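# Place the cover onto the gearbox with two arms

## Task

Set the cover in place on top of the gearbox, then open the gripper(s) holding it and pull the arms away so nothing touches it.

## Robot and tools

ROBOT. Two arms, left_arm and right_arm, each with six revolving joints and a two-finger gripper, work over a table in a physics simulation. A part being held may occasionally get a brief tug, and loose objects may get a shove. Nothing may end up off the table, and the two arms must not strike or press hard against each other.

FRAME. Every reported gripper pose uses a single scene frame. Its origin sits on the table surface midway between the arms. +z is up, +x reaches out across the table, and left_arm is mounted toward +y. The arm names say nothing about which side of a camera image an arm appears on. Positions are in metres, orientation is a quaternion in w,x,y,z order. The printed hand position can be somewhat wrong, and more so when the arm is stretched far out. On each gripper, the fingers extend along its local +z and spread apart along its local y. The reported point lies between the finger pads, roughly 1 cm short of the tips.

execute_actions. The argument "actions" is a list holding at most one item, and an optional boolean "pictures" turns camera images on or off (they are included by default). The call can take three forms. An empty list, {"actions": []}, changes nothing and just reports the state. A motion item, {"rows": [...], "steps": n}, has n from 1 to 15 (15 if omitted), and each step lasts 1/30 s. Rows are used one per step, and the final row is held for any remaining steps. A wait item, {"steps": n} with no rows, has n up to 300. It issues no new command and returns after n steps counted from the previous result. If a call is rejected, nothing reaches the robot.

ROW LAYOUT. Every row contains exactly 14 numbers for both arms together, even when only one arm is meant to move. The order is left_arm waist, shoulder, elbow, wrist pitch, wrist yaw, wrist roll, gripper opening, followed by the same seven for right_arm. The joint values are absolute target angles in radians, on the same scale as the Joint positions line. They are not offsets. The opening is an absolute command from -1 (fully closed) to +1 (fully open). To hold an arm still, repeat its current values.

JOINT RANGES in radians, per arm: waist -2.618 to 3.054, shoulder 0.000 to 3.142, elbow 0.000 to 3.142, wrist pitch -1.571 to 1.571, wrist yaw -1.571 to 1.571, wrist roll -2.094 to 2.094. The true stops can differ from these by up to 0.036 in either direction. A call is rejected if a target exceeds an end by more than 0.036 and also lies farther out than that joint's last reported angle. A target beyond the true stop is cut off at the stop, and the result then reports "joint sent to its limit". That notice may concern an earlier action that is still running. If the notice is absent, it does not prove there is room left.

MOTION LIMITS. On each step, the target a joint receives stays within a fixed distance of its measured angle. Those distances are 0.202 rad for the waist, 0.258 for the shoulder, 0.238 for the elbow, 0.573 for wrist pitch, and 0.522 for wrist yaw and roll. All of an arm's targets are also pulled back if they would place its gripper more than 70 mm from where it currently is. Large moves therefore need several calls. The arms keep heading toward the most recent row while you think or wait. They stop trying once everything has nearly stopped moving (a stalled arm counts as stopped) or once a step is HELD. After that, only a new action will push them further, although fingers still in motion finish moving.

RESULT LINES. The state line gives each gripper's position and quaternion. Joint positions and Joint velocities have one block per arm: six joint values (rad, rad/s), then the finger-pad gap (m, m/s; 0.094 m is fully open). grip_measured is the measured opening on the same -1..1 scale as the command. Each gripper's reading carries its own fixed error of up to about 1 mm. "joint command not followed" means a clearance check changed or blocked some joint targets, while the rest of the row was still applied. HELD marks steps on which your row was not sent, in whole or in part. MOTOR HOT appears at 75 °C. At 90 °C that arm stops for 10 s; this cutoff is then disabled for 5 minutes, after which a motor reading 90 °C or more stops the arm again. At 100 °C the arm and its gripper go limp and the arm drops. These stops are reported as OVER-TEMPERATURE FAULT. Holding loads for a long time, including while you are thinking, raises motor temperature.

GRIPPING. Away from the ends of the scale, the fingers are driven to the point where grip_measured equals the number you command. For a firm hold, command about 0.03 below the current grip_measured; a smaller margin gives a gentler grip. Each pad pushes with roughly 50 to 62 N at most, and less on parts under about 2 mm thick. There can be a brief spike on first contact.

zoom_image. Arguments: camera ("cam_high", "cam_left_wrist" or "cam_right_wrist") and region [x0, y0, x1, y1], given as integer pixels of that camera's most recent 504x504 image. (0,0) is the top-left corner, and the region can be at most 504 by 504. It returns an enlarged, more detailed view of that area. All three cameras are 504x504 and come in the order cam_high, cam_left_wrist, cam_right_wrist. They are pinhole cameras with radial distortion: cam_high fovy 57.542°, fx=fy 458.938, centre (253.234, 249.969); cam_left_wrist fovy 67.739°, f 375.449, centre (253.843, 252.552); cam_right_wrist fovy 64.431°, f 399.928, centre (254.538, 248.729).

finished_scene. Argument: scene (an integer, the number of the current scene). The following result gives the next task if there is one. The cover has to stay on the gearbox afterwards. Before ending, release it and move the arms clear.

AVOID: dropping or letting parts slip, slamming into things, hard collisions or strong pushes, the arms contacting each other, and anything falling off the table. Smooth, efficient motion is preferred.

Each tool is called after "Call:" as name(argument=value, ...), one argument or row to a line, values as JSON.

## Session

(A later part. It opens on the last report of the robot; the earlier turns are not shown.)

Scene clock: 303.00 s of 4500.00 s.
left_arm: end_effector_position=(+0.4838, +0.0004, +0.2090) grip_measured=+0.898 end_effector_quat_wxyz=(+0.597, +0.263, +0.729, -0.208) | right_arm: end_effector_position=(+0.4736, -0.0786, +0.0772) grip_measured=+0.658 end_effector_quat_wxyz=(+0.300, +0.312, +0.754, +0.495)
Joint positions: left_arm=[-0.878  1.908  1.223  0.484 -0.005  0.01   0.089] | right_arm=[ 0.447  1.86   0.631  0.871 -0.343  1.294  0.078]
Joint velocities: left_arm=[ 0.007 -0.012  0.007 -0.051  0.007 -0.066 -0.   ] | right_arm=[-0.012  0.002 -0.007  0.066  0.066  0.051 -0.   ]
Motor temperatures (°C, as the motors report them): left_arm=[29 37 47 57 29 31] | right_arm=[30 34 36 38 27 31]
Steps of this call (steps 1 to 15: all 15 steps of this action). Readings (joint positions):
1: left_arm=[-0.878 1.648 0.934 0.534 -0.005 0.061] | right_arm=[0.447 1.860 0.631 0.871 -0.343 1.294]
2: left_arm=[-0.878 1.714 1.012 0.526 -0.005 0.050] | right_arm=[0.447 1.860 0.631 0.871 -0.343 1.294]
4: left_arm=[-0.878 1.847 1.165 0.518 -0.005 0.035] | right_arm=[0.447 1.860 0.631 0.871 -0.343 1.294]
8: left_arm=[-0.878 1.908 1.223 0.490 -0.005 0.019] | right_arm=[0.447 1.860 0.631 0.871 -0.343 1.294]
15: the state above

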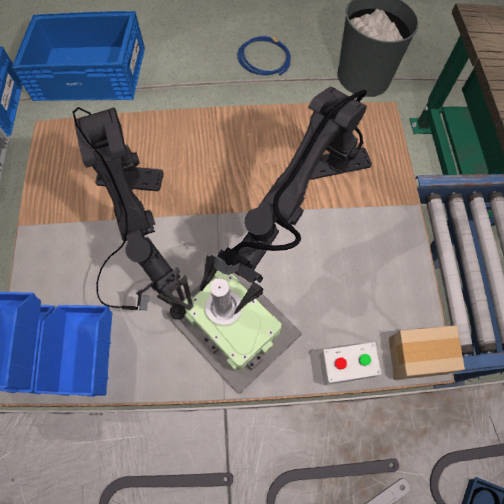

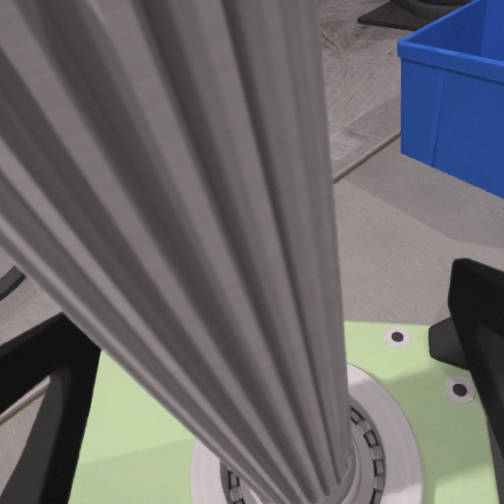

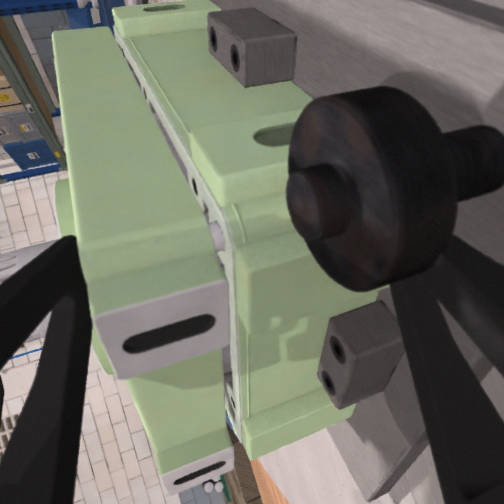

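Call:
execute_actions(
  actions=[
    {"rows":[[-0.85,1.9,1.25,0.48,0,0,-0.25,0.47,1.88,0.67,0.9,-0.33,1.25,0.64]],"steps":15},
  ],
  pictures=false,
)

Call:
execute_actions(
  actions=[
    {"rows":[[-0.76,1.9,1.25,0.48,0,0,-0.25,0.47,1.88,0.67,0.9,-0.33,1.25,0.64]],"steps":8},
  ],
  pictures=false,
)

Call:
execute_actions(
  actions=[
    {"rows":[[-0.95,1.9,1.25,0.48,0,0,-0.25,0.47,1.88,0.67,0.9,-0.33,1.25,0.64]],"steps":8},
  ],
  pictures=false,
)

Call:
execute_actions(
  actions=[
    {"rows":[[-0.86,2.1,1.5,0.43,0,0,-0.25,0.47,1.88,0.67,0.9,-0.33,1.25,0.64]],"steps":8},
  ],
  pictures=false,
)

Call:
execute_actions(
  actions=[
    {"rows":[[-0.86,1.7,1.0,0.53,0,0,-0.25,0.47,1.88,0.67,0.9,-0.33,1.25,0.64]],"steps":8},
  ],
)

Scene clock: 304.63 s of 4500.00 s.
left_arm: end_effector_position=(+0.4850, +0.0018, +0.2086) grip_measured=-0.190 end_effector_quat_wxyz=(+0.594, +0.263, +0.729, -0.216) | right_arm: end_effector_position=(+0.4736, -0.0786, +0.0772) grip_measured=+0.658 end_effector_quat_wxyz=(+0.300, +0.312, +0.754, +0.495)
Joint positions: left_arm=[-0.868  1.909  1.223  0.484  0.017  0.002  0.038] | right_arm=[ 0.447  1.86   0.631  0.871 -0.343  1.294  0.078]
Joint velocities: left_arm=[-0.002 -0.002 -0.012 -0.081 -0.051  0.007  0.   ] | right_arm=[-0.017  0.007 -0.017  0.066 -0.037 -0.037 -0.   ]
Motor temperatures (°C, as the motors report them): left_arm=[29 38 46 57 29 31] | right_arm=[30 34 36 38 27 31]
Steps of this call (steps 1 to 15: the robot went on to your last target; steps 16 to 34: nothing new was sent; steps 35 to 49: all 15 steps of this action). Readings (joint positions):
35: left_arm=[-0.876 1.908 1.223 0.483 -0.004 0.008] | right_arm=[0.447 1.860 0.631 0.871 -0.343 1.294]
36: left_arm=[-0.874 1.908 1.223 0.483 -0.004 0.008] | right_arm=[0.447 1.860 0.631 0.871 -0.343 1.294]
38: left_arm=[-0.867 1.908 1.223 0.483 0.013 0.006] | right_arm=[0.447 1.860 0.631 0.871 -0.343 1.294]
42: left_arm=[-0.868 1.909 1.223 0.484 0.017 0.002] | right_arm=[0.447 1.860 0.631 0.871 -0.343 1.294]
49: the state above

Scene clock: 304.90 s of 4500.00 s.
left_arm: end_effector_position=(+0.4861, +0.0036, +0.2086) grip_measured=-0.190 end_effector_quat_wxyz=(+0.588, +0.286, +0.719, -0.236) | right_arm: end_effector_position=(+0.4736, -0.0786, +0.0772) grip_measured=+0.658 end_effector_quat_wxyz=(+0.300, +0.312, +0.754, +0.495)
Joint positions: left_arm=[-0.834  1.912  1.223  0.489  0.114  0.018  0.038] | right_arm=[ 0.447  1.86   0.631  0.871 -0.343  1.294  0.078]
Joint velocities: left_arm=[ 0.007  0.012  0.002 -0.066  0.11   0.037  0.   ] | right_arm=[-0.002 -0.007 -0.002 -0.022  0.007 -0.007  0.   ]
Motor temperatures (°C, as the motors report them): left_arm=[29 38 46 57 29 31] | right_arm=[30 34 36 38 27 31]
Steps of this call (steps 1 to 8: all 8 steps of this action). Readings (joint positions):
1: left_arm=[-0.860 1.909 1.223 0.484 0.025 0.002] | right_arm=[0.447 1.860 0.631 0.871 -0.343 1.294]
2: left_arm=[-0.853 1.909 1.223 0.484 0.049 0.004] | right_arm=[0.447 1.860 0.631 0.871 -0.343 1.294]
4: left_arm=[-0.841 1.911 1.223 0.486 0.089 0.012] | right_arm=[0.447 1.860 0.631 0.871 -0.343 1.294]
8: the state above

Scene clock: 305.17 s of 4500.00 s.
left_arm: end_effector_position=(+0.4839, +0.0001, +0.2085) grip_measured=-0.190 end_effector_quat_wxyz=(+0.600, +0.244, +0.735, -0.200) | right_arm: end_effector_position=(+0.4736, -0.0786, +0.0772) grip_measured=+0.658 end_effector_quat_wxyz=(+0.300, +0.312, +0.754, +0.495)
Joint positions: left_arm=[-0.895  1.911  1.223  0.488 -0.061 -0.013  0.038] | right_arm=[ 0.447  1.86   0.631  0.871 -0.343  1.294  0.078]
Joint velocities: left_arm=[-0.051 -0.007  0.002  0.022 -0.198 -0.051  0.   ] | right_arm=[-0.007 -0.012 -0.012 -0.022  0.051 -0.051  0.   ]
Motor temperatures (°C, as the motors report them): left_arm=[29 38 46 56 29 31] | right_arm=[30 34 36 38 27 31]
Steps of this call (steps 1 to 8: all 8 steps of this action). Readings (joint positions):
1: left_arm=[-0.848 1.912 1.223 0.489 0.102 0.018] | right_arm=[0.447 1.860 0.631 0.871 -0.343 1.294]
2: left_arm=[-0.861 1.912 1.223 0.489 0.060 0.014] | right_arm=[0.447 1.860 0.631 0.871 -0.343 1.294]
4: left_arm=[-0.882 1.911 1.223 0.488 -0.012 -0.001] | right_arm=[0.447 1.860 0.631 0.871 -0.343 1.294]
8: the state above

Scene clock: 305.43 s of 4500.00 s.
left_arm: end_effector_position=(+0.5052, -0.0153, +0.2104) grip_measured=-0.216 end_effector_quat_wxyz=(+0.584, +0.256, +0.744, -0.200) | right_arm: end_effector_position=(+0.4740, -0.0797, +0.0776) grip_measured=+0.658 end_effector_quat_wxyz=(+0.294, +0.324, +0.749, +0.498)
Joint positions: left_arm=[-0.883  1.992  1.387  0.365 -0.032 -0.006  0.037] | right_arm=[ 0.445  1.858  0.631  0.869 -0.342  1.321  0.078]
Joint velocities: left_arm=[ 0.022  0.012 -0.002  0.037  0.066 -0.037  0.001] | right_arm=[ 0.002  0.007 -0.022 -0.051 -0.066 -0.081 -0.   ]
Motor temperatures (°C, as the motors report them): left_arm=[29 38 47 57 29 31] | right_arm=[30 34 36 38 27 31]
Steps of this call (steps 1 to 8: all 8 steps of this action). Readings (joint positions):
1: left_arm=[-0.892 1.928 1.250 0.467 -0.062 -0.014] | right_arm=[0.447 1.860 0.631 0.871 -0.343 1.294]
2: left_arm=[-0.888 1.955 1.306 0.423 -0.053 -0.016] | right_arm=[0.447 1.860 0.631 0.871 -0.343 1.294]
4: left_arm=[-0.885 1.991 1.377 0.382 -0.039 -0.009] | right_arm=[0.445 1.859 0.631 0.869 -0.343 1.317]
8: the state above

Scene clock: 305.70 s of 4500.00 s.
left_arm: end_effector_position=(+0.4656, +0.0217, +0.2137) grip_measured=-0.211 end_effector_quat_wxyz=(+0.609, +0.249, +0.721, -0.216) | right_arm: end_effector_position=(+0.4686, -0.0701, +0.0772) grip_measured=+0.657 end_effector_quat_wxyz=(+0.286, +0.304, +0.757, +0.502)
Joint positions: left_arm=[-0.869  1.816  1.079  0.572 -0.006 -0.009  0.037] | right_arm=[ 0.46   1.858  0.631  0.865 -0.365  1.3    0.078]
Joint velocities: left_arm=[ 0.002 -0.374 -0.398 -0.022  0.022  0.007 -0.042] | right_arm=[-0.002  0.007 -0.002 -0.051 -0.066 -0.051 -0.   ]
Motor temperatures (°C, as the motors report them): left_arm=[29 39 46 56 29 31] | right_arm=[30 34 36 38 27 31]
Steps of this call (steps 1 to 8: all 8 steps of this action). Readings (joint positions):
1: left_arm=[-0.882 1.966 1.352 0.385 -0.029 -0.008] | right_arm=[0.445 1.858 0.631 0.869 -0.343 1.316]
2: left_arm=[-0.878 1.934 1.284 0.437 -0.023 -0.012] | right_arm=[0.446 1.858 0.631 0.869 -0.351 1.301]
4: left_arm=[-0.872 1.887 1.182 0.525 -0.009 -0.011] | right_arm=[0.452 1.858 0.631 0.867 -0.359 1.300]
8: the state above

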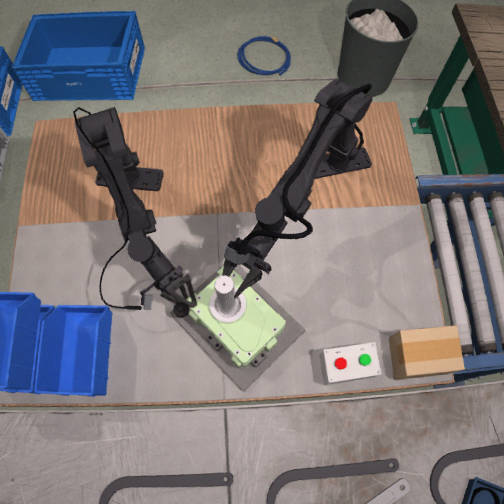

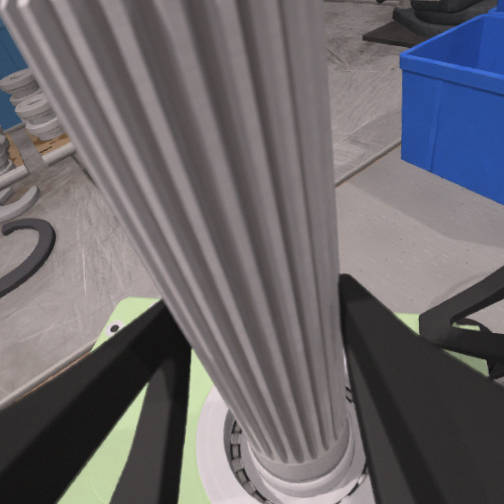

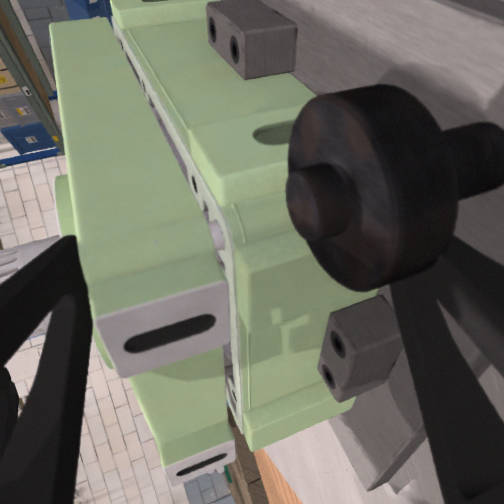

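Call:
execute_actions(
  actions=[
    {"rows":[[-0.8,1.5,0.7,0.65,0,0.8,0.75,0.47,1.88,0.67,0.9,-0.35,1.27,0.64]],"steps":12},
  ],
  pictures=false,
)

Call:
execute_actions(
  actions=[
    {"rows":[[-0.575,1.65,0.5,0.9,0.25,1.64,0.75,0.47,1.88,0.67,0.9,-0.35,1.27,0.64]],"steps":15},
  ],
  pictures=false,
)

Call:
execute_actions(
  actions=[
    {"rows":[[-0.575,1.93,0.8,0.85,0.25,1.64,0.75,0.47,1.88,0.67,0.9,-0.35,1.27,0.64]],"steps":15},
  ],
)

Scene clock: 307.87 s of 4500.00 s.
left_arm: end_effector_position=(+0.4140, +0.1023, +0.2029) grip_measured=+0.748 end_effector_quat_wxyz=(+0.638, +0.477, +0.603, +0.038) | right_arm: end_effector_position=(+0.4684, -0.0699, +0.0772) grip_measured=+0.657 end_effector_quat_wxyz=(+0.286, +0.305, +0.757, +0.503)
Joint positions: left_arm=[-0.802  1.507  0.707  0.617 -0.002  0.727  0.082] | right_arm=[ 0.46   1.858  0.631  0.865 -0.366  1.302  0.078]
Joint velocities: left_arm=[-0.002  0.012  0.012  0.037 -0.095  0.476 -0.   ] | right_arm=[ 0.017  0.012 -0.002  0.037  0.022  0.007  0.   ]
Motor temperatures (°C, as the motors report them): left_arm=[29 39 46 56 29 31] | right_arm=[30 34 36 38 27 31]
Steps of this call (steps 1 to 30: the robot went on to your last target; steps 31 to 53: nothing new was sent; steps 54 to 65: all 12 steps of this action). Readings (joint positions):
54: left_arm=[-0.863 1.694 0.980 0.566 0.000 0.070] | right_arm=[0.460 1.858 0.631 0.865 -0.366 1.302]
55: left_arm=[-0.851 1.640 0.902 0.586 0.003 0.170] | right_arm=[0.460 1.858 0.631 0.865 -0.366 1.302]
57: left_arm=[-0.819 1.536 0.766 0.600 0.002 0.368] | right_arm=[0.460 1.858 0.631 0.865 -0.366 1.302]
61: left_arm=[-0.802 1.507 0.708 0.604 -0.002 0.623] | right_arm=[0.460 1.858 0.631 0.865 -0.366 1.302]
65: the state above

Scene clock: 308.37 s of 4500.00 s.
left_arm: end_effector_position=(+0.4187, +0.1719, +0.1019) grip_measured=+0.748 end_effector_quat_wxyz=(+0.532, +0.706, +0.391, +0.256) | right_arm: end_effector_position=(+0.4684, -0.0699, +0.0772) grip_measured=+0.657 end_effector_quat_wxyz=(+0.286, +0.305, +0.757, +0.503)
Joint positions: left_arm=[-0.569  1.673  0.494  0.863  0.226  1.587  0.082] | right_arm=[ 0.46   1.858  0.631  0.865 -0.366  1.302  0.078]
Joint velocities: left_arm=[-0.017  0.007 -0.007  0.095  0.066  0.359 -0.001] | right_arm=[-0.002 -0.007 -0.007 -0.022 -0.066  0.037  0.   ]
Motor temperatures (°C, as the motors report them): left_arm=[29 39 45 56 29 31] | right_arm=[30 34 36 38 27 31]
Steps of this call (steps 1 to 15: all 15 steps of this action). Readings (joint positions):
1: left_arm=[-0.785 1.517 0.689 0.659 0.033 0.787] | right_arm=[0.460 1.858 0.631 0.865 -0.366 1.302]
2: left_arm=[-0.749 1.531 0.660 0.722 0.074 0.860] | right_arm=[0.460 1.858 0.631 0.865 -0.366 1.302]
4: left_arm=[-0.654 1.582 0.591 0.794 0.127 1.035] | right_arm=[0.460 1.858 0.631 0.865 -0.366 1.302]
8: left_arm=[-0.568 1.669 0.500 0.814 0.175 1.381] | right_arm=[0.460 1.858 0.631 0.865 -0.366 1.302]
15: the state above

Scene clock: 308.87 s of 4500.00 s.
left_arm: end_effector_position=(+0.4840, +0.1430, +0.0890) grip_measured=+0.748 end_effector_quat_wxyz=(+0.531, +0.716, +0.368, +0.267) | right_arm: end_effector_position=(+0.4684, -0.0699, +0.0772) grip_measured=+0.657 end_effector_quat_wxyz=(+0.286, +0.305, +0.757, +0.503)
Joint positions: left_arm=[-0.57   1.943  0.775  0.86   0.239  1.638  0.082] | right_arm=[ 0.46   1.858  0.631  0.865 -0.366  1.302  0.078]
Joint velocities: left_arm=[-0.007 -0.002  0.012  0.007 -0.051  0.066 -0.001] | right_arm=[-0.007  0.017 -0.007 -0.051  0.066  0.007 -0.   ]
Motor temperatures (°C, as the motors report them): left_arm=[29 39 45 56 29 31] | right_arm=[30 34 36 38 27 31]
Steps of this call (steps 1 to 15: all 15 steps of this action). Readings (joint positions):
1: left_arm=[-0.569 1.701 0.521 0.863 0.233 1.597] | right_arm=[0.460 1.858 0.631 0.865 -0.366 1.302]
2: left_arm=[-0.570 1.772 0.591 0.863 0.239 1.606] | right_arm=[0.460 1.858 0.631 0.865 -0.366 1.302]
4: left_arm=[-0.570 1.901 0.729 0.861 0.239 1.618] | right_arm=[0.460 1.858 0.631 0.865 -0.366 1.302]
8: left_arm=[-0.570 1.943 0.775 0.861 0.239 1.631] | right_arm=[0.460 1.858 0.631 0.865 -0.366 1.302]
15: the state above

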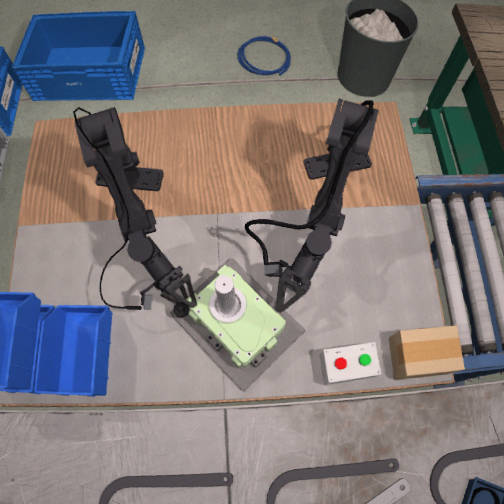

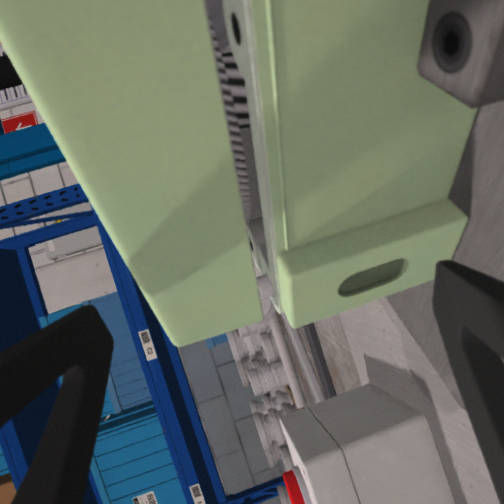

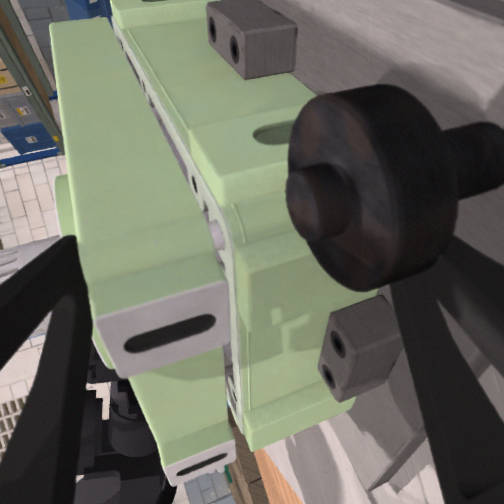

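Call:
execute_actions(
  actions=[
    {"rows":[[-0.575,2.01,0.92,0.82,0.25,1.64,0.7,0.47,1.88,0.67,0.9,-0.35,1.27,0.68]],"steps":12},
  ],
)

Scene clock: 309.80 s of 4500.00 s.
left_arm: end_effector_position=(+0.5028, +0.1350, +0.0883) grip_measured=+0.702 end_effector_quat_wxyz=(+0.529, +0.718, +0.367, +0.264) | right_arm: end_effector_position=(+0.4684, -0.0698, +0.0772) grip_measured=+0.683 end_effector_quat_wxyz=(+0.286, +0.304, +0.757, +0.503)
Joint positions: left_arm=[-0.569  1.996  0.869  0.811  0.244  1.64   0.08 ] | right_arm=[ 0.46   1.858  0.631  0.865 -0.366  1.3    0.079]
Joint velocities: left_arm=[-0.002 -0.017 -0.017  0.022  0.007 -0.022 -0.001] | right_arm=[-0.027  0.007  0.002 -0.037 -0.095  0.037 -0.   ]
Motor temperatures (°C, as the motors report them): left_arm=[29 40 45 55 29 31] | right_arm=[30 34 36 39 27 31]
Steps of this call (steps 1 to 15: the robot went on to your last target; step 16: nothing new was sent; steps 17 to 28: all 12 steps of this action). Readings (joint positions):
17: left_arm=[-0.570 1.950 0.790 0.852 0.241 1.640] | right_arm=[0.460 1.858 0.631 0.865 -0.366 1.302]
18: left_arm=[-0.570 1.971 0.824 0.843 0.242 1.640] | right_arm=[0.460 1.858 0.631 0.865 -0.366 1.300]
20: left_arm=[-0.569 1.995 0.866 0.822 0.244 1.640] | right_arm=[0.460 1.858 0.631 0.865 -0.366 1.300]
24: left_arm=[-0.569 1.996 0.869 0.812 0.244 1.640] | right_arm=[0.460 1.858 0.631 0.865 -0.366 1.300]
28: the state above

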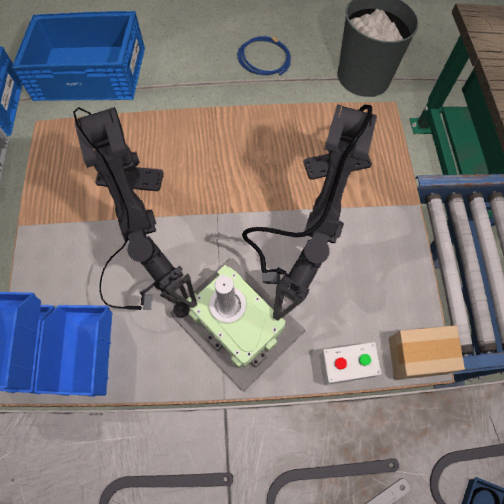

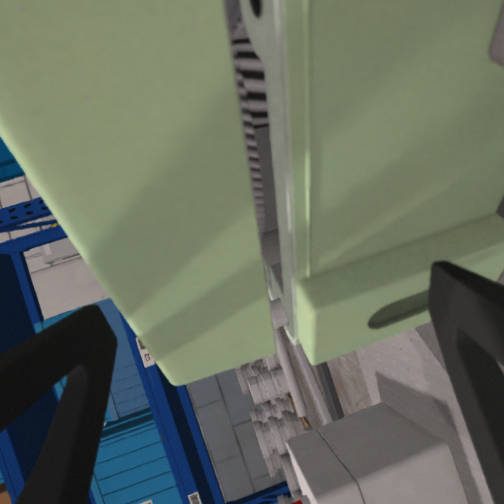

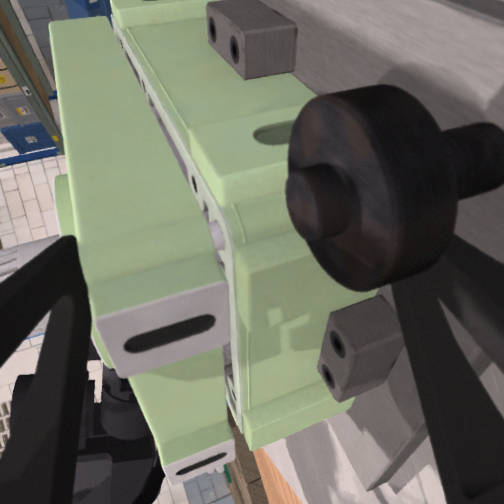

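Call:
execute_actions(
  actions=[
    {"rows":[[-0.59,2.08,0.98,0.85,0.2,1.64,0.62,0.47,1.88,0.67,0.9,-0.35,1.27,0.68],[-0.59,2.08,0.98,0.85,0.2,1.64,0.56,0.47,1.88,0.67,0.9,-0.35,1.27,0.68],[-0.59,2.08,0.98,0.85,0.2,1.64,0.5,0.47,1.88,0.67,0.9,-0.35,1.27,0.64],[-0.59,2.08,0.98,0.85,0.2,1.64,0.45,0.47,1.88,0.67,0.9,-0.35,1.27,0.5],[-0.59,2.08,0.98,0.85,0.2,1.64,0.4,0.47,1.88,0.67,0.9,-0.35,1.27,0.5],[-0.59,2.08,0.98,0.85,0.2,1.64,0.35,0.47,1.88,0.67,0.9,-0.35,1.27,0.5],[-0.59,2.08,0.98,0.85,0.2,1.64,0.25,0.47,1.88,0.67,0.9,-0.35,1.27,0.5]],"steps":15},
  ],
)

Scene clock: 311.10 s of 4500.00 s.
left_arm: end_effector_position=(+0.5047, +0.1348, +0.0819) grip_measured=+0.492 end_effector_quat_wxyz=(+0.517, +0.727, +0.370, +0.260) | right_arm: end_effector_position=(+0.4684, -0.0698, +0.0773) grip_measured=+0.645 end_effector_quat_wxyz=(+0.285, +0.305, +0.757, +0.503)
Joint positions: left_arm=[-0.569  2.005  0.888  0.77   0.241  1.652  0.07 ] | right_arm=[ 0.46   1.858  0.631  0.865 -0.367  1.302  0.077]
Joint velocities: left_arm=[ 0.027 -0.012  0.007  0.007 -0.066  0.007 -0.001] | right_arm=[-0.002 -0.002  0.007  0.051 -0.007  0.007  0.   ]
Motor temperatures (°C, as the motors report them): left_arm=[29 39 45 55 29 31] | right_arm=[30 34 36 39 27 31]
Steps of this call (steps 1 to 15: the robot went on to your last target; steps 16 to 24: nothing new was sent; steps 25 to 39: all 15 steps of this action). Readings (joint positions):
25: left_arm=[-0.569 2.001 0.876 0.805 0.242 1.640] | right_arm=[0.460 1.858 0.631 0.865 -0.366 1.300]
26: left_arm=[-0.569 2.010 0.882 0.790 0.241 1.640] | right_arm=[0.460 1.858 0.631 0.865 -0.366 1.300]
28: left_arm=[-0.569 2.010 0.883 0.789 0.241 1.647] | right_arm=[0.460 1.858 0.631 0.865 -0.366 1.302]
32: left_arm=[-0.569 2.006 0.887 0.774 0.241 1.651] | right_arm=[0.460 1.858 0.631 0.865 -0.367 1.302]
39: the state above

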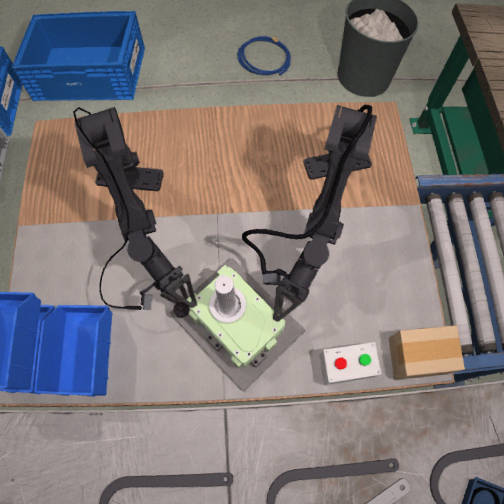

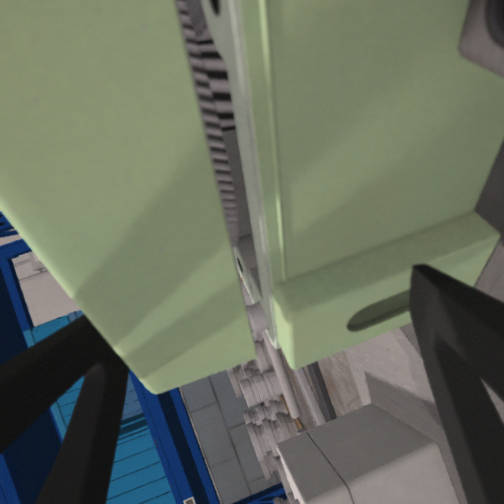

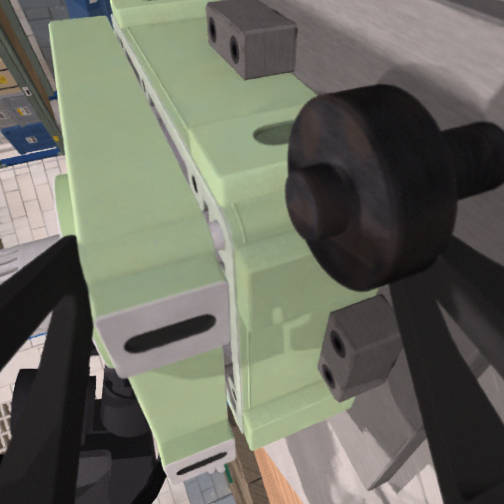

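Right moved slightly (0.657→0.645). Pulse both.

Call:
execute_actions(
  actions=[
    {"rows":[[-0.59,2.08,0.98,0.85,0.2,1.64,0.56,0.47,1.88,0.67,0.9,-0.35,1.27,0.7],[-0.59,2.08,0.98,0.85,0.2,1.64,0.56,0.47,1.88,0.67,0.9,-0.35,1.27,0.7],[-0.59,2.08,0.98,0.85,0.2,1.64,0.56,0.47,1.88,0.67,0.9,-0.35,1.27,0.7],[-0.59,2.08,0.98,0.85,0.2,1.64,0.2,0.47,1.88,0.67,0.9,-0.35,1.27,0.4],[-0.59,2.08,0.98,0.85,0.2,1.64,0.2,0.47,1.88,0.67,0.9,-0.35,1.27,0.4],[-0.59,2.08,0.98,0.85,0.2,1.64,0.2,0.47,1.88,0.67,0.9,-0.35,1.27,0.4],[-0.59,2.08,0.98,0.85,0.2,1.64,0.2,0.47,1.88,0.67,0.9,-0.35,1.27,0.4],[-0.59,2.08,0.98,0.85,0.2,1.64,0.52,0.47,1.88,0.67,0.9,-0.35,1.27,0.7],[-0.59,2.08,0.98,0.85,0.2,1.64,0.52,0.47,1.88,0.67,0.9,-0.35,1.27,0.7],[-0.59,2.08,0.98,0.85,0.2,1.64,0.52,0.47,1.88,0.67,0.9,-0.35,1.27,0.7],[-0.59,2.08,0.98,0.85,0.2,1.64,0.2,0.47,1.88,0.67,0.9,-0.35,1.27,0.4]],"steps":15},
  ],
)

Scene clock: 313.10 s of 4500.00 s.
left_arm: end_effector_position=(+0.5065, +0.1376, +0.0871) grip_measured=+0.266 end_effector_quat_wxyz=(+0.509, +0.735, +0.350, +0.280) | right_arm: end_effector_position=(+0.4683, -0.0700, +0.0773) grip_measured=+0.644 end_effector_quat_wxyz=(+0.284, +0.305, +0.756, +0.504)
Joint positions: left_arm=[-0.565  1.99   0.891  0.757  0.235  1.712  0.059] | right_arm=[ 0.458  1.858  0.631  0.865 -0.371  1.305  0.077]
Joint velocities: left_arm=[ 0.007 -0.037 -0.002 -0.007  0.022 -0.022 -0.   ] | right_arm=[ 0.002  0.002  0.002 -0.066  0.051 -0.037  0.001]
Motor temperatures (°C, as the motors report them): left_arm=[29 39 46 56 29 31] | right_arm=[30 34 36 39 27 31]
Steps of this call (steps 1 to 15: the robot went on to your last target; steps 16 to 45: nothing new was sent; steps 46 to 60: all 15 steps of this action). Readings (joint positions):
46: left_arm=[-0.569 2.004 0.888 0.770 0.241 1.652] | right_arm=[0.460 1.858 0.631 0.865 -0.367 1.302]
47: left_arm=[-0.569 2.004 0.888 0.770 0.240 1.652] | right_arm=[0.460 1.858 0.631 0.865 -0.366 1.300]
49: left_arm=[-0.569 2.004 0.888 0.771 0.239 1.654] | right_arm=[0.460 1.858 0.631 0.865 -0.366 1.302]
53: left_arm=[-0.568 1.998 0.891 0.756 0.239 1.659] | right_arm=[0.459 1.858 0.631 0.865 -0.369 1.302]
60: the state above

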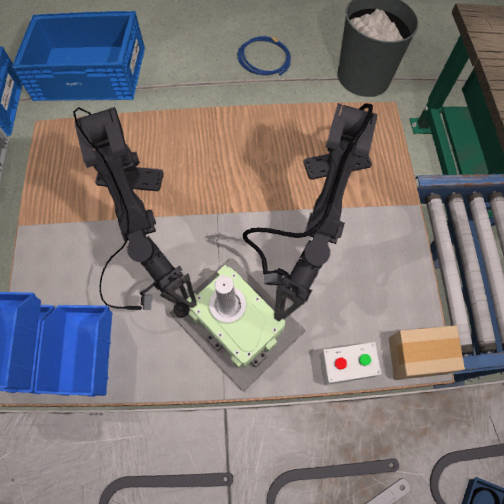

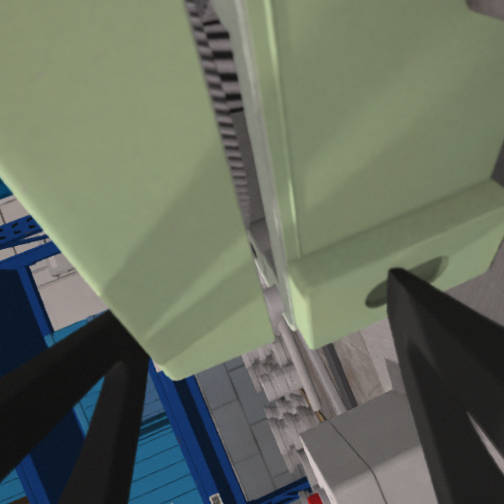

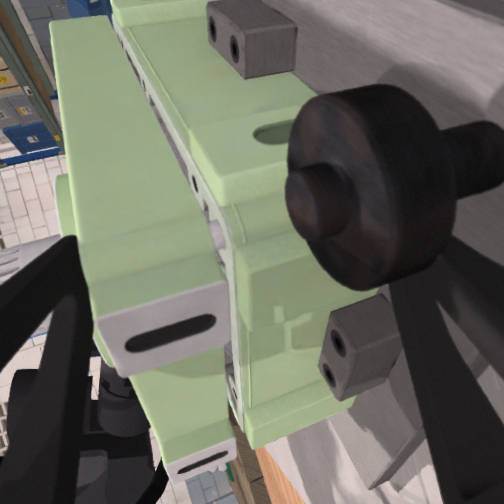

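Call:
zoom_image(
  camera="cam_left_wrist",
  region=[130,0,380,250],
)

Call:
zoom_image(
  camera="cam_high",
  region=[160,250,320,400],
)

Region (130, 0, 380, 250) of cam_left_wrist's 504x504 image, scaled by 2.016, with more detail than that image has.

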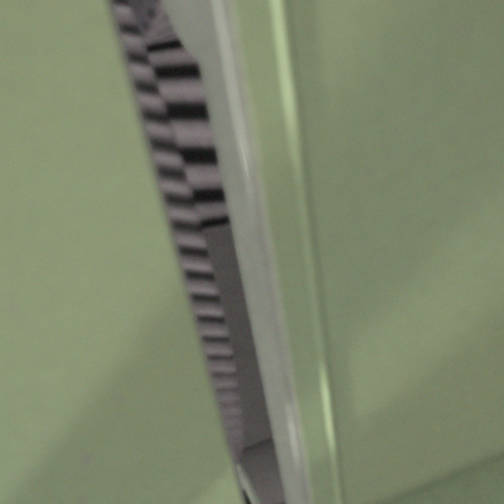

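Region (160, 250, 320, 400) of cam_high's 504x504 image, scaled by 3.150, with more detail than that image has; it fills the top 472 rows of this view, and the rest is white.

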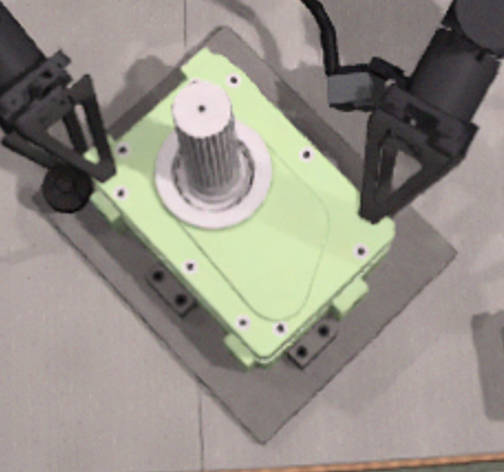

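Call:
execute_actions(
  actions=[
    {"rows":[[-0.565,1.99,0.89,0.78,0.24,1.66,0.9,0.46,1.87,0.65,0.89,-0.36,1.29,0.635],[-0.565,1.99,0.89,0.78,0.24,1.66,0.9,0.46,1.87,0.65,0.89,-0.36,1.29,0.635],[-0.565,1.99,0.89,0.78,0.24,1.66,0.9,0.46,1.87,0.65,0.89,-0.36,1.29,0.635],[-0.565,1.99,0.89,0.78,0.24,1.66,0.9,0.46,1.87,0.65,0.89,-0.36,1.29,0.635],[-0.565,1.99,0.89,0.78,0.24,1.66,0.9,0.46,1.87,0.65,0.89,-0.36,1.29,0.635],[-0.565,1.7,0.55,0.9,0.24,1.6,0.9,0.46,1.87,0.65,0.89,-0.36,1.29,0.635]],"steps":15},
  ],
  pictures=false,
)

Call:
execute_actions(
  actions=[
    {"rows":[[-0.7,1.5,0.6,0.9,0,0.5,0.9,0.46,1.87,0.65,0.89,-0.36,1.29,0.635]],"steps":12},
  ],
  pictures=false,
)

Call:
execute_actions(
  actions=[
    {"rows":[[-0.85,1.62,0.72,0.93,0,0,0.9,0.46,1.87,0.65,0.89,-0.36,1.29,0.635]],"steps":15},
  ],
  pictures=false,
)

Call:
execute_actions(
  actions=[
    {"rows":[[-0.85,1.95,1.13,0.87,0,0,0.9,0.46,1.87,0.65,0.89,-0.36,1.29,0.635]],"steps":15},
  ],
  pictures=false,
)

Call:
execute_actions(
  actions=[
    {"rows":[[-0.85,1.95,1.13,0.87,0,0,-0.25,0.46,1.87,0.65,0.89,-0.36,1.29,0.635]],"steps":15},
  ],
)

Scene clock: 316.77 s of 4500.00 s.
left_arm: end_effector_position=(+0.4369, +0.1658, +0.1194) grip_measured=+0.898 end_effector_quat_wxyz=(+0.543, +0.702, +0.368, +0.276) | right_arm: end_effector_position=(+0.4683, -0.0702, +0.0774) grip_measured=+0.647 end_effector_quat_wxyz=(+0.283, +0.305, +0.756, +0.505)
Joint positions: left_arm=[-0.562  1.699  0.565  0.867  0.236  1.622  0.089] | right_arm=[ 0.457  1.858  0.631  0.865 -0.374  1.306  0.077]
Joint velocities: left_arm=[ 0.007 -0.012 -0.002  0.095 -0.081 -0.066  0.001] | right_arm=[-0.007 -0.002 -0.002 -0.007 -0.037 -0.051 -0.   ]
Motor temperatures (°C, as the motors report them): left_arm=[29 39 47 57 29 31] | right_arm=[30 34 36 39 27 31]
Steps of this call (steps 1 to 15: the robot went on to your last target; steps 16 to 90: nothing new was sent; then 0.17 s passed at rest; steps 91 to 105: all 15 steps of this action). Readings (joint positions):
91: left_arm=[-0.562 1.983 0.886 0.754 0.234 1.710] | right_arm=[0.457 1.858 0.631 0.865 -0.372 1.306]
92: left_arm=[-0.562 1.984 0.886 0.758 0.234 1.702] | right_arm=[0.457 1.858 0.631 0.865 -0.374 1.306]
94: left_arm=[-0.562 1.984 0.886 0.759 0.234 1.692] | right_arm=[0.457 1.858 0.631 0.865 -0.374 1.306]
98: left_arm=[-0.562 1.821 0.694 0.809 0.230 1.654] | right_arm=[0.457 1.858 0.631 0.865 -0.374 1.306]
105: the state above

Scene clock: 317.17 s of 4500.00 s.
left_arm: end_effector_position=(+0.4234, +0.1450, +0.2198) grip_measured=+0.898 end_effector_quat_wxyz=(+0.700, +0.407, +0.585, +0.049) | right_arm: end_effector_position=(+0.4683, -0.0702, +0.0774) grip_measured=+0.647 end_effector_quat_wxyz=(+0.283, +0.305, +0.756, +0.505)
Joint positions: left_arm=[-0.699  1.501  0.582  0.904  0.028  0.678  0.089] | right_arm=[ 0.457  1.858  0.631  0.865 -0.374  1.306  0.077]
Joint velocities: left_arm=[-0.007  0.007 -0.017 -0.037 -0.154 -1.106 -0.   ] | right_arm=[ 0.017 -0.007  0.002  0.081 -0.051 -0.022  0.001]
Motor temperatures (°C, as the motors report them): left_arm=[29 39 47 57 29 31] | right_arm=[30 34 36 39 27 31]
Steps of this call (steps 1 to 12: all 12 steps of this action). Readings (joint positions):
1: left_arm=[-0.575 1.686 0.565 0.861 0.204 1.565] | right_arm=[0.457 1.858 0.631 0.865 -0.374 1.306]
2: left_arm=[-0.599 1.658 0.565 0.843 0.166 1.489] | right_arm=[0.457 1.858 0.631 0.865 -0.374 1.306]
4: left_arm=[-0.658 1.584 0.565 0.848 0.113 1.312] | right_arm=[0.457 1.858 0.631 0.865 -0.374 1.306]
8: left_arm=[-0.699 1.503 0.579 0.896 0.060 0.922] | right_arm=[0.457 1.858 0.631 0.865 -0.374 1.306]
12: the state above

Scene clock: 317.67 s of 4500.00 s.
left_arm: end_effector_position=(+0.4108, +0.0717, +0.2181) grip_measured=+0.898 end_effector_quat_wxyz=(+0.666, +0.247, +0.669, -0.220) | right_arm: end_effector_position=(+0.4683, -0.0702, +0.0774) grip_measured=+0.647 end_effector_quat_wxyz=(+0.283, +0.305, +0.756, +0.505)
Joint positions: left_arm=[-0.855  1.622  0.694  0.913  0.007  0.035  0.089] | right_arm=[ 0.457  1.858  0.631  0.865 -0.374  1.306  0.077]
Joint velocities: left_arm=[-0.007 -0.022  0.002 -0.022  0.051 -0.212 -0.   ] | right_arm=[ 0.002 -0.017  0.007  0.007 -0.066 -0.051 -0.   ]
Motor temperatures (°C, as the motors report them): left_arm=[29 39 46 56 29 31] | right_arm=[30 34 36 39 27 31]
Steps of this call (steps 1 to 15: all 15 steps of this action). Readings (joint positions):
1: left_arm=[-0.716 1.514 0.595 0.904 0.012 0.594] | right_arm=[0.457 1.858 0.631 0.865 -0.374 1.306]
2: left_arm=[-0.749 1.546 0.629 0.907 0.002 0.495] | right_arm=[0.457 1.858 0.631 0.865 -0.374 1.306]
4: left_arm=[-0.820 1.603 0.684 0.912 0.004 0.323] | right_arm=[0.457 1.858 0.631 0.865 -0.374 1.306]
8: left_arm=[-0.855 1.622 0.694 0.912 0.009 0.138] | right_arm=[0.457 1.858 0.631 0.865 -0.374 1.306]
15: the state above

Scene clock: 318.17 s of 4500.00 s.
left_arm: end_effector_position=(+0.4880, +0.0111, +0.2096) grip_measured=+0.898 end_effector_quat_wxyz=(+0.666, +0.237, +0.669, -0.230) | right_arm: end_effector_position=(+0.4683, -0.0702, +0.0774) grip_measured=+0.647 end_effector_quat_wxyz=(+0.283, +0.305, +0.756, +0.505)
Joint positions: left_arm=[-0.855  1.975  1.097  0.87   0.007  0.009  0.089] | right_arm=[ 0.457  1.858  0.631  0.865 -0.374  1.306  0.077]
Joint velocities: left_arm=[-0.007  0.007 -0.002  0.037 -0.007 -0.037 -0.   ] | right_arm=[ 0.007 -0.002  0.002  0.022  0.007 -0.007  0.   ]
Motor temperatures (°C, as the motors report them): left_arm=[29 39 46 56 29 31] | right_arm=[30 34 36 39 27 31]
Steps of this call (steps 1 to 15: all 15 steps of this action). Readings (joint positions):
1: left_arm=[-0.855 1.651 0.722 0.912 0.007 0.030] | right_arm=[0.457 1.858 0.631 0.865 -0.374 1.306]
2: left_arm=[-0.855 1.721 0.798 0.912 0.007 0.025] | right_arm=[0.457 1.858 0.631 0.865 -0.374 1.306]
4: left_arm=[-0.855 1.875 0.968 0.905 0.007 0.019] | right_arm=[0.457 1.858 0.631 0.865 -0.374 1.306]
8: left_arm=[-0.855 1.978 1.089 0.872 0.007 0.013] | right_arm=[0.457 1.858 0.631 0.865 -0.374 1.306]
15: the state above

Scene clock: 318.67 s of 4500.00 s.
left_arm: end_effector_position=(+0.4850, +0.0072, +0.2096) grip_measured=-0.203 end_effector_quat_wxyz=(+0.663, +0.240, +0.668, -0.237) | right_arm: end_effector_position=(+0.4683, -0.0702, +0.0774) grip_measured=+0.647 end_effector_quat_wxyz=(+0.283, +0.305, +0.756, +0.505)
Joint positions: left_arm=[-0.86   1.975  1.098  0.869  0.019  0.002  0.037] | right_arm=[ 0.457  1.858  0.631  0.865 -0.374  1.306  0.077]
Joint velocities: left_arm=[ 0.017  0.017  0.017  0.022 -0.037  0.007 -0.001] | right_arm=[ 0.007 -0.002  0.012  0.022 -0.022  0.007 -0.001]
Motor temperatures (°C, as the motors report them): left_arm=[29 39 46 56 29 31] | right_arm=[30 34 36 39 27 31]
Steps of this call (steps 1 to 15: all 15 steps of this action). Readings (joint positions):
1: left_arm=[-0.855 1.975 1.097 0.870 0.007 0.008] | right_arm=[0.457 1.858 0.631 0.865 -0.374 1.306]
2: left_arm=[-0.855 1.975 1.097 0.870 0.007 0.008] | right_arm=[0.457 1.858 0.631 0.865 -0.374 1.306]
4: left_arm=[-0.856 1.975 1.097 0.870 0.023 0.007] | right_arm=[0.457 1.858 0.631 0.865 -0.374 1.306]
8: left_arm=[-0.860 1.975 1.098 0.869 0.019 0.002] | right_arm=[0.457 1.858 0.631 0.865 -0.374 1.306]
15: the state above

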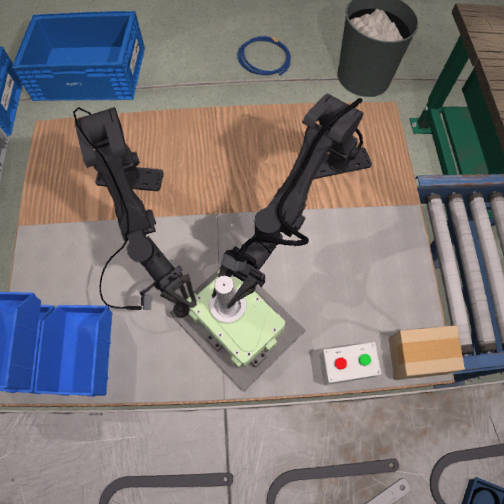

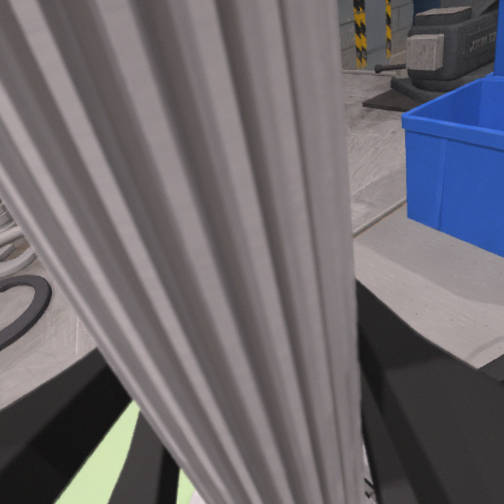

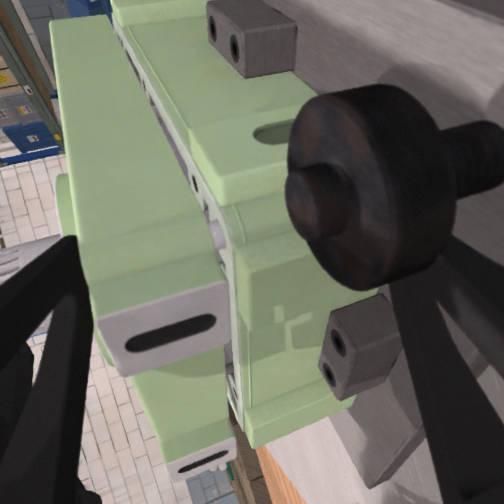

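Call:
execute_actions(
  actions=[
    {"rows":[[-0.82,1.97,1.12,0.87,0.15,0,-0.25,0.46,1.87,0.65,0.89,-0.36,1.29,0.66],[-0.79,1.98,1.13,0.87,0.25,0,-0.25,0.46,1.87,0.65,0.89,-0.36,1.29,0.66],[-0.76,1.99,1.15,0.87,0.35,0,-0.25,0.46,1.87,0.65,0.89,-0.36,1.29,0.66],[-0.72,2.01,1.17,0.86,0.5,0,-0.25,0.46,1.87,0.65,0.89,-0.36,1.29,0.66]],"steps":15},
  ],
  pictures=false,
)

Call:
execute_actions(
  actions=[
    {"rows":[[-0.79,1.99,1.13,0.87,0.25,0,-0.25,0.46,1.87,0.65,0.89,-0.36,1.29,0.66],[-0.79,1.99,1.13,0.87,0.25,0,-0.25,0.46,1.87,0.65,0.89,-0.36,1.29,0.66],[-0.79,1.99,1.13,0.87,0.25,0,-0.25,0.46,1.87,0.65,0.89,-0.36,1.29,0.66],[-0.86,1.97,1.11,0.87,0,0,-0.25,0.46,1.87,0.65,0.89,-0.36,1.29,0.66],[-0.86,1.97,1.11,0.87,0,0,-0.25,0.46,1.87,0.65,0.89,-0.36,1.29,0.66],[-0.86,1.97,1.11,0.87,0,0,-0.25,0.46,1.87,0.65,0.89,-0.36,1.29,0.66],[-0.92,1.98,1.13,0.87,-0.2,0,-0.25,0.46,1.87,0.65,0.89,-0.36,1.29,0.66],[-0.92,1.98,1.13,0.87,-0.2,0,-0.25,0.46,1.87,0.65,0.89,-0.36,1.29,0.66],[-0.92,1.98,1.13,0.87,-0.2,0,-0.25,0.46,1.87,0.65,0.89,-0.36,1.29,0.66],[-0.92,1.98,1.13,0.87,-0.2,0,-0.25,0.46,1.87,0.65,0.89,-0.36,1.29,0.66],[-0.92,1.98,1.13,0.87,-0.2,0,-0.25,0.46,1.87,0.65,0.89,-0.36,1.29,0.6]],"steps":15},
  ],
)

Scene clock: 320.87 s of 4500.00 s.
left_arm: end_effector_position=(+0.4808, +0.0047, +0.2094) grip_measured=-0.203 end_effector_quat_wxyz=(+0.622, +0.342, +0.619, -0.337) | right_arm: end_effector_position=(+0.4682, -0.0701, +0.0773) grip_measured=+0.665 end_effector_quat_wxyz=(+0.283, +0.305, +0.756, +0.505)
Joint positions: left_arm=[-0.737  2.014  1.149  0.866  0.454  0.007  0.037] | right_arm=[ 0.457  1.858  0.631  0.865 -0.374  1.305  0.078]
Joint velocities: left_arm=[ 0.007  0.012  0.007  0.037  0.007 -0.037 -0.   ] | right_arm=[ 0.007 -0.002 -0.002  0.022 -0.037 -0.051 -0.001]
Motor temperatures (°C, as the motors report them): left_arm=[29 40 46 56 29 31] | right_arm=[30 34 36 39 27 31]
Steps of this call (steps 1 to 15: the robot went on to your last target; steps 16 to 51: nothing new was sent; steps 52 to 66: all 15 steps of this action). Readings (joint positions):
52: left_arm=[-0.856 1.975 1.098 0.869 0.031 0.002] | right_arm=[0.457 1.858 0.631 0.865 -0.374 1.306]
53: left_arm=[-0.847 1.976 1.098 0.869 0.062 0.002] | right_arm=[0.457 1.858 0.631 0.865 -0.374 1.305]
55: left_arm=[-0.808 1.982 1.108 0.868 0.189 0.003] | right_arm=[0.457 1.858 0.631 0.865 -0.374 1.305]
59: left_arm=[-0.750 2.006 1.138 0.868 0.404 0.007] | right_arm=[0.457 1.858 0.631 0.865 -0.374 1.305]
66: the state above

Scene clock: 321.37 s of 4500.00 s.
left_arm: end_effector_position=(+0.4865, +0.0076, +0.2092) grip_measured=-0.203 end_effector_quat_wxyz=(+0.675, +0.199, +0.681, -0.201) | right_arm: end_effector_position=(+0.4682, -0.0702, +0.0774) grip_measured=+0.639 end_effector_quat_wxyz=(+0.283, +0.305, +0.756, +0.505)
Joint positions: left_arm=[-0.908  1.982  1.108  0.867 -0.145 -0.005  0.037] | right_arm=[ 0.457  1.858  0.631  0.865 -0.375  1.306  0.077]
Joint velocities: left_arm=[-0.046  0.017  0.017  0.022 -0.139  0.007 -0.   ] | right_arm=[ 0.017 -0.012  0.002 -0.037  0.11  -0.022 -0.   ]
Motor temperatures (°C, as the motors report them): left_arm=[29 40 46 56 29 31] | right_arm=[30 34 36 39 27 31]
Steps of this call (steps 1 to 15: all 15 steps of this action). Readings (joint positions):
1: left_arm=[-0.743 2.014 1.147 0.867 0.437 0.007] | right_arm=[0.457 1.858 0.631 0.865 -0.374 1.305]
2: left_arm=[-0.750 2.009 1.141 0.867 0.409 0.007] | right_arm=[0.457 1.858 0.631 0.865 -0.374 1.305]
4: left_arm=[-0.773 1.998 1.127 0.867 0.334 0.007] | right_arm=[0.457 1.858 0.631 0.865 -0.374 1.305]
8: left_arm=[-0.850 1.980 1.106 0.866 0.062 0.001] | right_arm=[0.457 1.858 0.631 0.865 -0.374 1.305]
15: the state above

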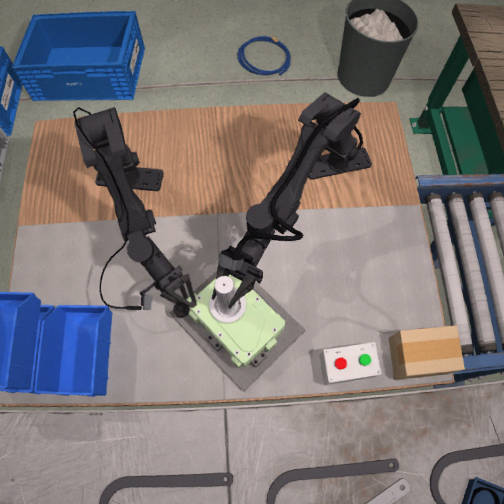

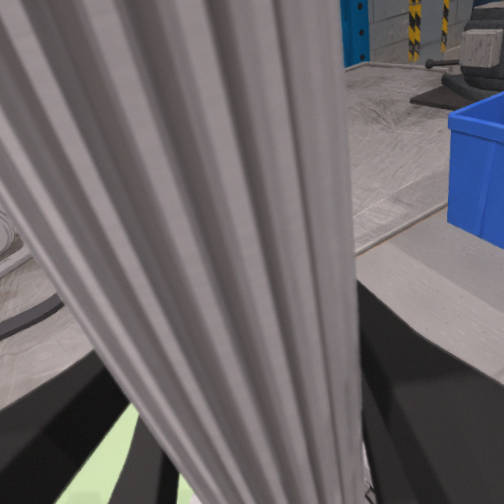

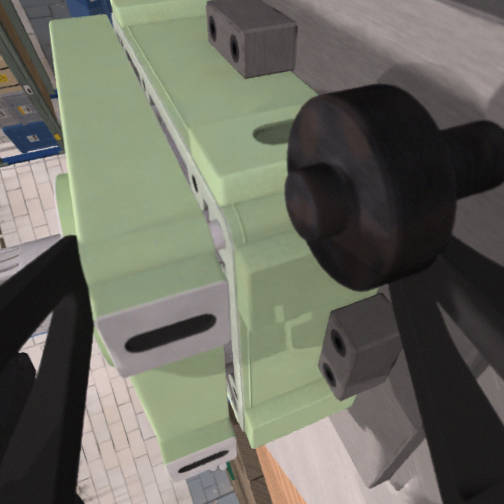

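Call:
execute_actions(
  actions=[
    {"rows":[[-0.86,1.97,1.11,0.87,0,0,-0.25,0.46,1.87,0.65,0.89,-0.36,1.29,0.5],[-0.86,1.97,1.11,0.87,0,0,-0.25,0.46,1.87,0.65,0.89,-0.36,1.29,0.5],[-0.79,1.98,1.13,0.87,0.25,0,-0.25,0.46,1.87,0.65,0.89,-0.36,1.29,0.5],[-0.79,1.98,1.13,0.87,0.25,0,-0.25,0.46,1.87,0.65,0.89,-0.36,1.29,0.5],[-0.72,2.01,1.17,0.86,0.5,0,-0.25,0.46,1.87,0.65,0.89,-0.36,1.29,0.5]],"steps":12},
  ],
  pictures=false,
)

Call:
execute_actions(
  actions=[
    {"rows":[[-0.79,1.99,1.13,0.87,0.25,0,-0.25,0.46,1.87,0.65,0.89,-0.36,1.29,0.5],[-0.79,1.99,1.13,0.87,0.25,0,-0.25,0.46,1.87,0.65,0.89,-0.36,1.29,0.5],[-0.86,1.97,1.11,0.87,0,0,-0.25,0.46,1.87,0.65,0.89,-0.36,1.29,0.5],[-0.86,1.97,1.11,0.87,0,0,-0.25,0.46,1.87,0.65,0.89,-0.36,1.29,0.5],[-0.92,1.98,1.13,0.87,-0.2,0,-0.25,0.46,1.87,0.65,0.89,-0.36,1.29,0.5]],"steps":12},
  ],
  pictures=false,
)

Scene clock: 322.73 s of 4500.00 s.
left_arm: end_effector_position=(+0.4817, +0.0041, +0.2093) grip_measured=-0.203 end_effector_quat_wxyz=(+0.623, +0.336, +0.623, -0.334) | right_arm: end_effector_position=(+0.4682, -0.0702, +0.0774) grip_measured=+0.639 end_effector_quat_wxyz=(+0.283, +0.305, +0.756, +0.505)
Joint positions: left_arm=[-0.743  2.014  1.148  0.865  0.433  0.003  0.037] | right_arm=[ 0.457  1.858  0.631  0.865 -0.375  1.306  0.077]
Joint velocities: left_arm=[ 0.066  0.037  0.046 -0.007  0.242  0.022 -0.   ] | right_arm=[-0.002 -0.007  0.007  0.037 -0.022 -0.007  0.001]
Motor temperatures (°C, as the motors report them): left_arm=[29 41 46 55 29 31] | right_arm=[30 34 36 39 27 31]
Steps of this call (steps 1 to 29: the robot went on to your last target; steps 30 to 41: all 12 steps of this action). Readings (joint positions):
30: left_arm=[-0.907 1.983 1.109 0.867 -0.144 -0.006] | right_arm=[0.457 1.858 0.631 0.865 -0.375 1.306]
31: left_arm=[-0.899 1.982 1.109 0.867 -0.117 -0.006] | right_arm=[0.457 1.858 0.631 0.865 -0.375 1.306]
33: left_arm=[-0.862 1.980 1.107 0.866 0.006 -0.005] | right_arm=[0.457 1.858 0.631 0.865 -0.375 1.306]
37: left_arm=[-0.767 2.000 1.131 0.865 0.342 0.002] | right_arm=[0.457 1.858 0.631 0.865 -0.375 1.306]
41: the state above

Scene clock: 323.13 s of 4500.00 s.
left_arm: end_effector_position=(+0.4868, +0.0073, +0.2093) grip_measured=-0.203 end_effector_quat_wxyz=(+0.674, +0.202, +0.681, -0.204) | right_arm: end_effector_position=(+0.4682, -0.0702, +0.0774) grip_measured=+0.639 end_effector_quat_wxyz=(+0.283, +0.305, +0.756, +0.505)
Joint positions: left_arm=[-0.905  1.982  1.109  0.865 -0.134 -0.006  0.037] | right_arm=[ 0.457  1.858  0.631  0.865 -0.375  1.306  0.077]
Joint velocities: left_arm=[-0.071  0.002  0.017  0.051 -0.3   -0.022  0.001] | right_arm=[-0.002  0.017 -0.007 -0.007  0.022  0.037 -0.001]
Motor temperatures (°C, as the motors report them): left_arm=[29 41 46 55 29 31] | right_arm=[30 34 36 39 27 31]
Steps of this call (steps 1 to 12: all 12 steps of this action). Readings (joint positions):
1: left_arm=[-0.747 2.014 1.148 0.865 0.421 0.003] | right_arm=[0.457 1.858 0.631 0.865 -0.375 1.306]
2: left_arm=[-0.754 2.010 1.143 0.865 0.395 0.003] | right_arm=[0.457 1.858 0.631 0.865 -0.375 1.306]
4: left_arm=[-0.789 1.993 1.123 0.865 0.274 0.003] | right_arm=[0.457 1.858 0.631 0.865 -0.375 1.306]
8: left_arm=[-0.877 1.980 1.107 0.864 -0.033 -0.003] | right_arm=[0.457 1.858 0.631 0.865 -0.375 1.306]
12: the state above


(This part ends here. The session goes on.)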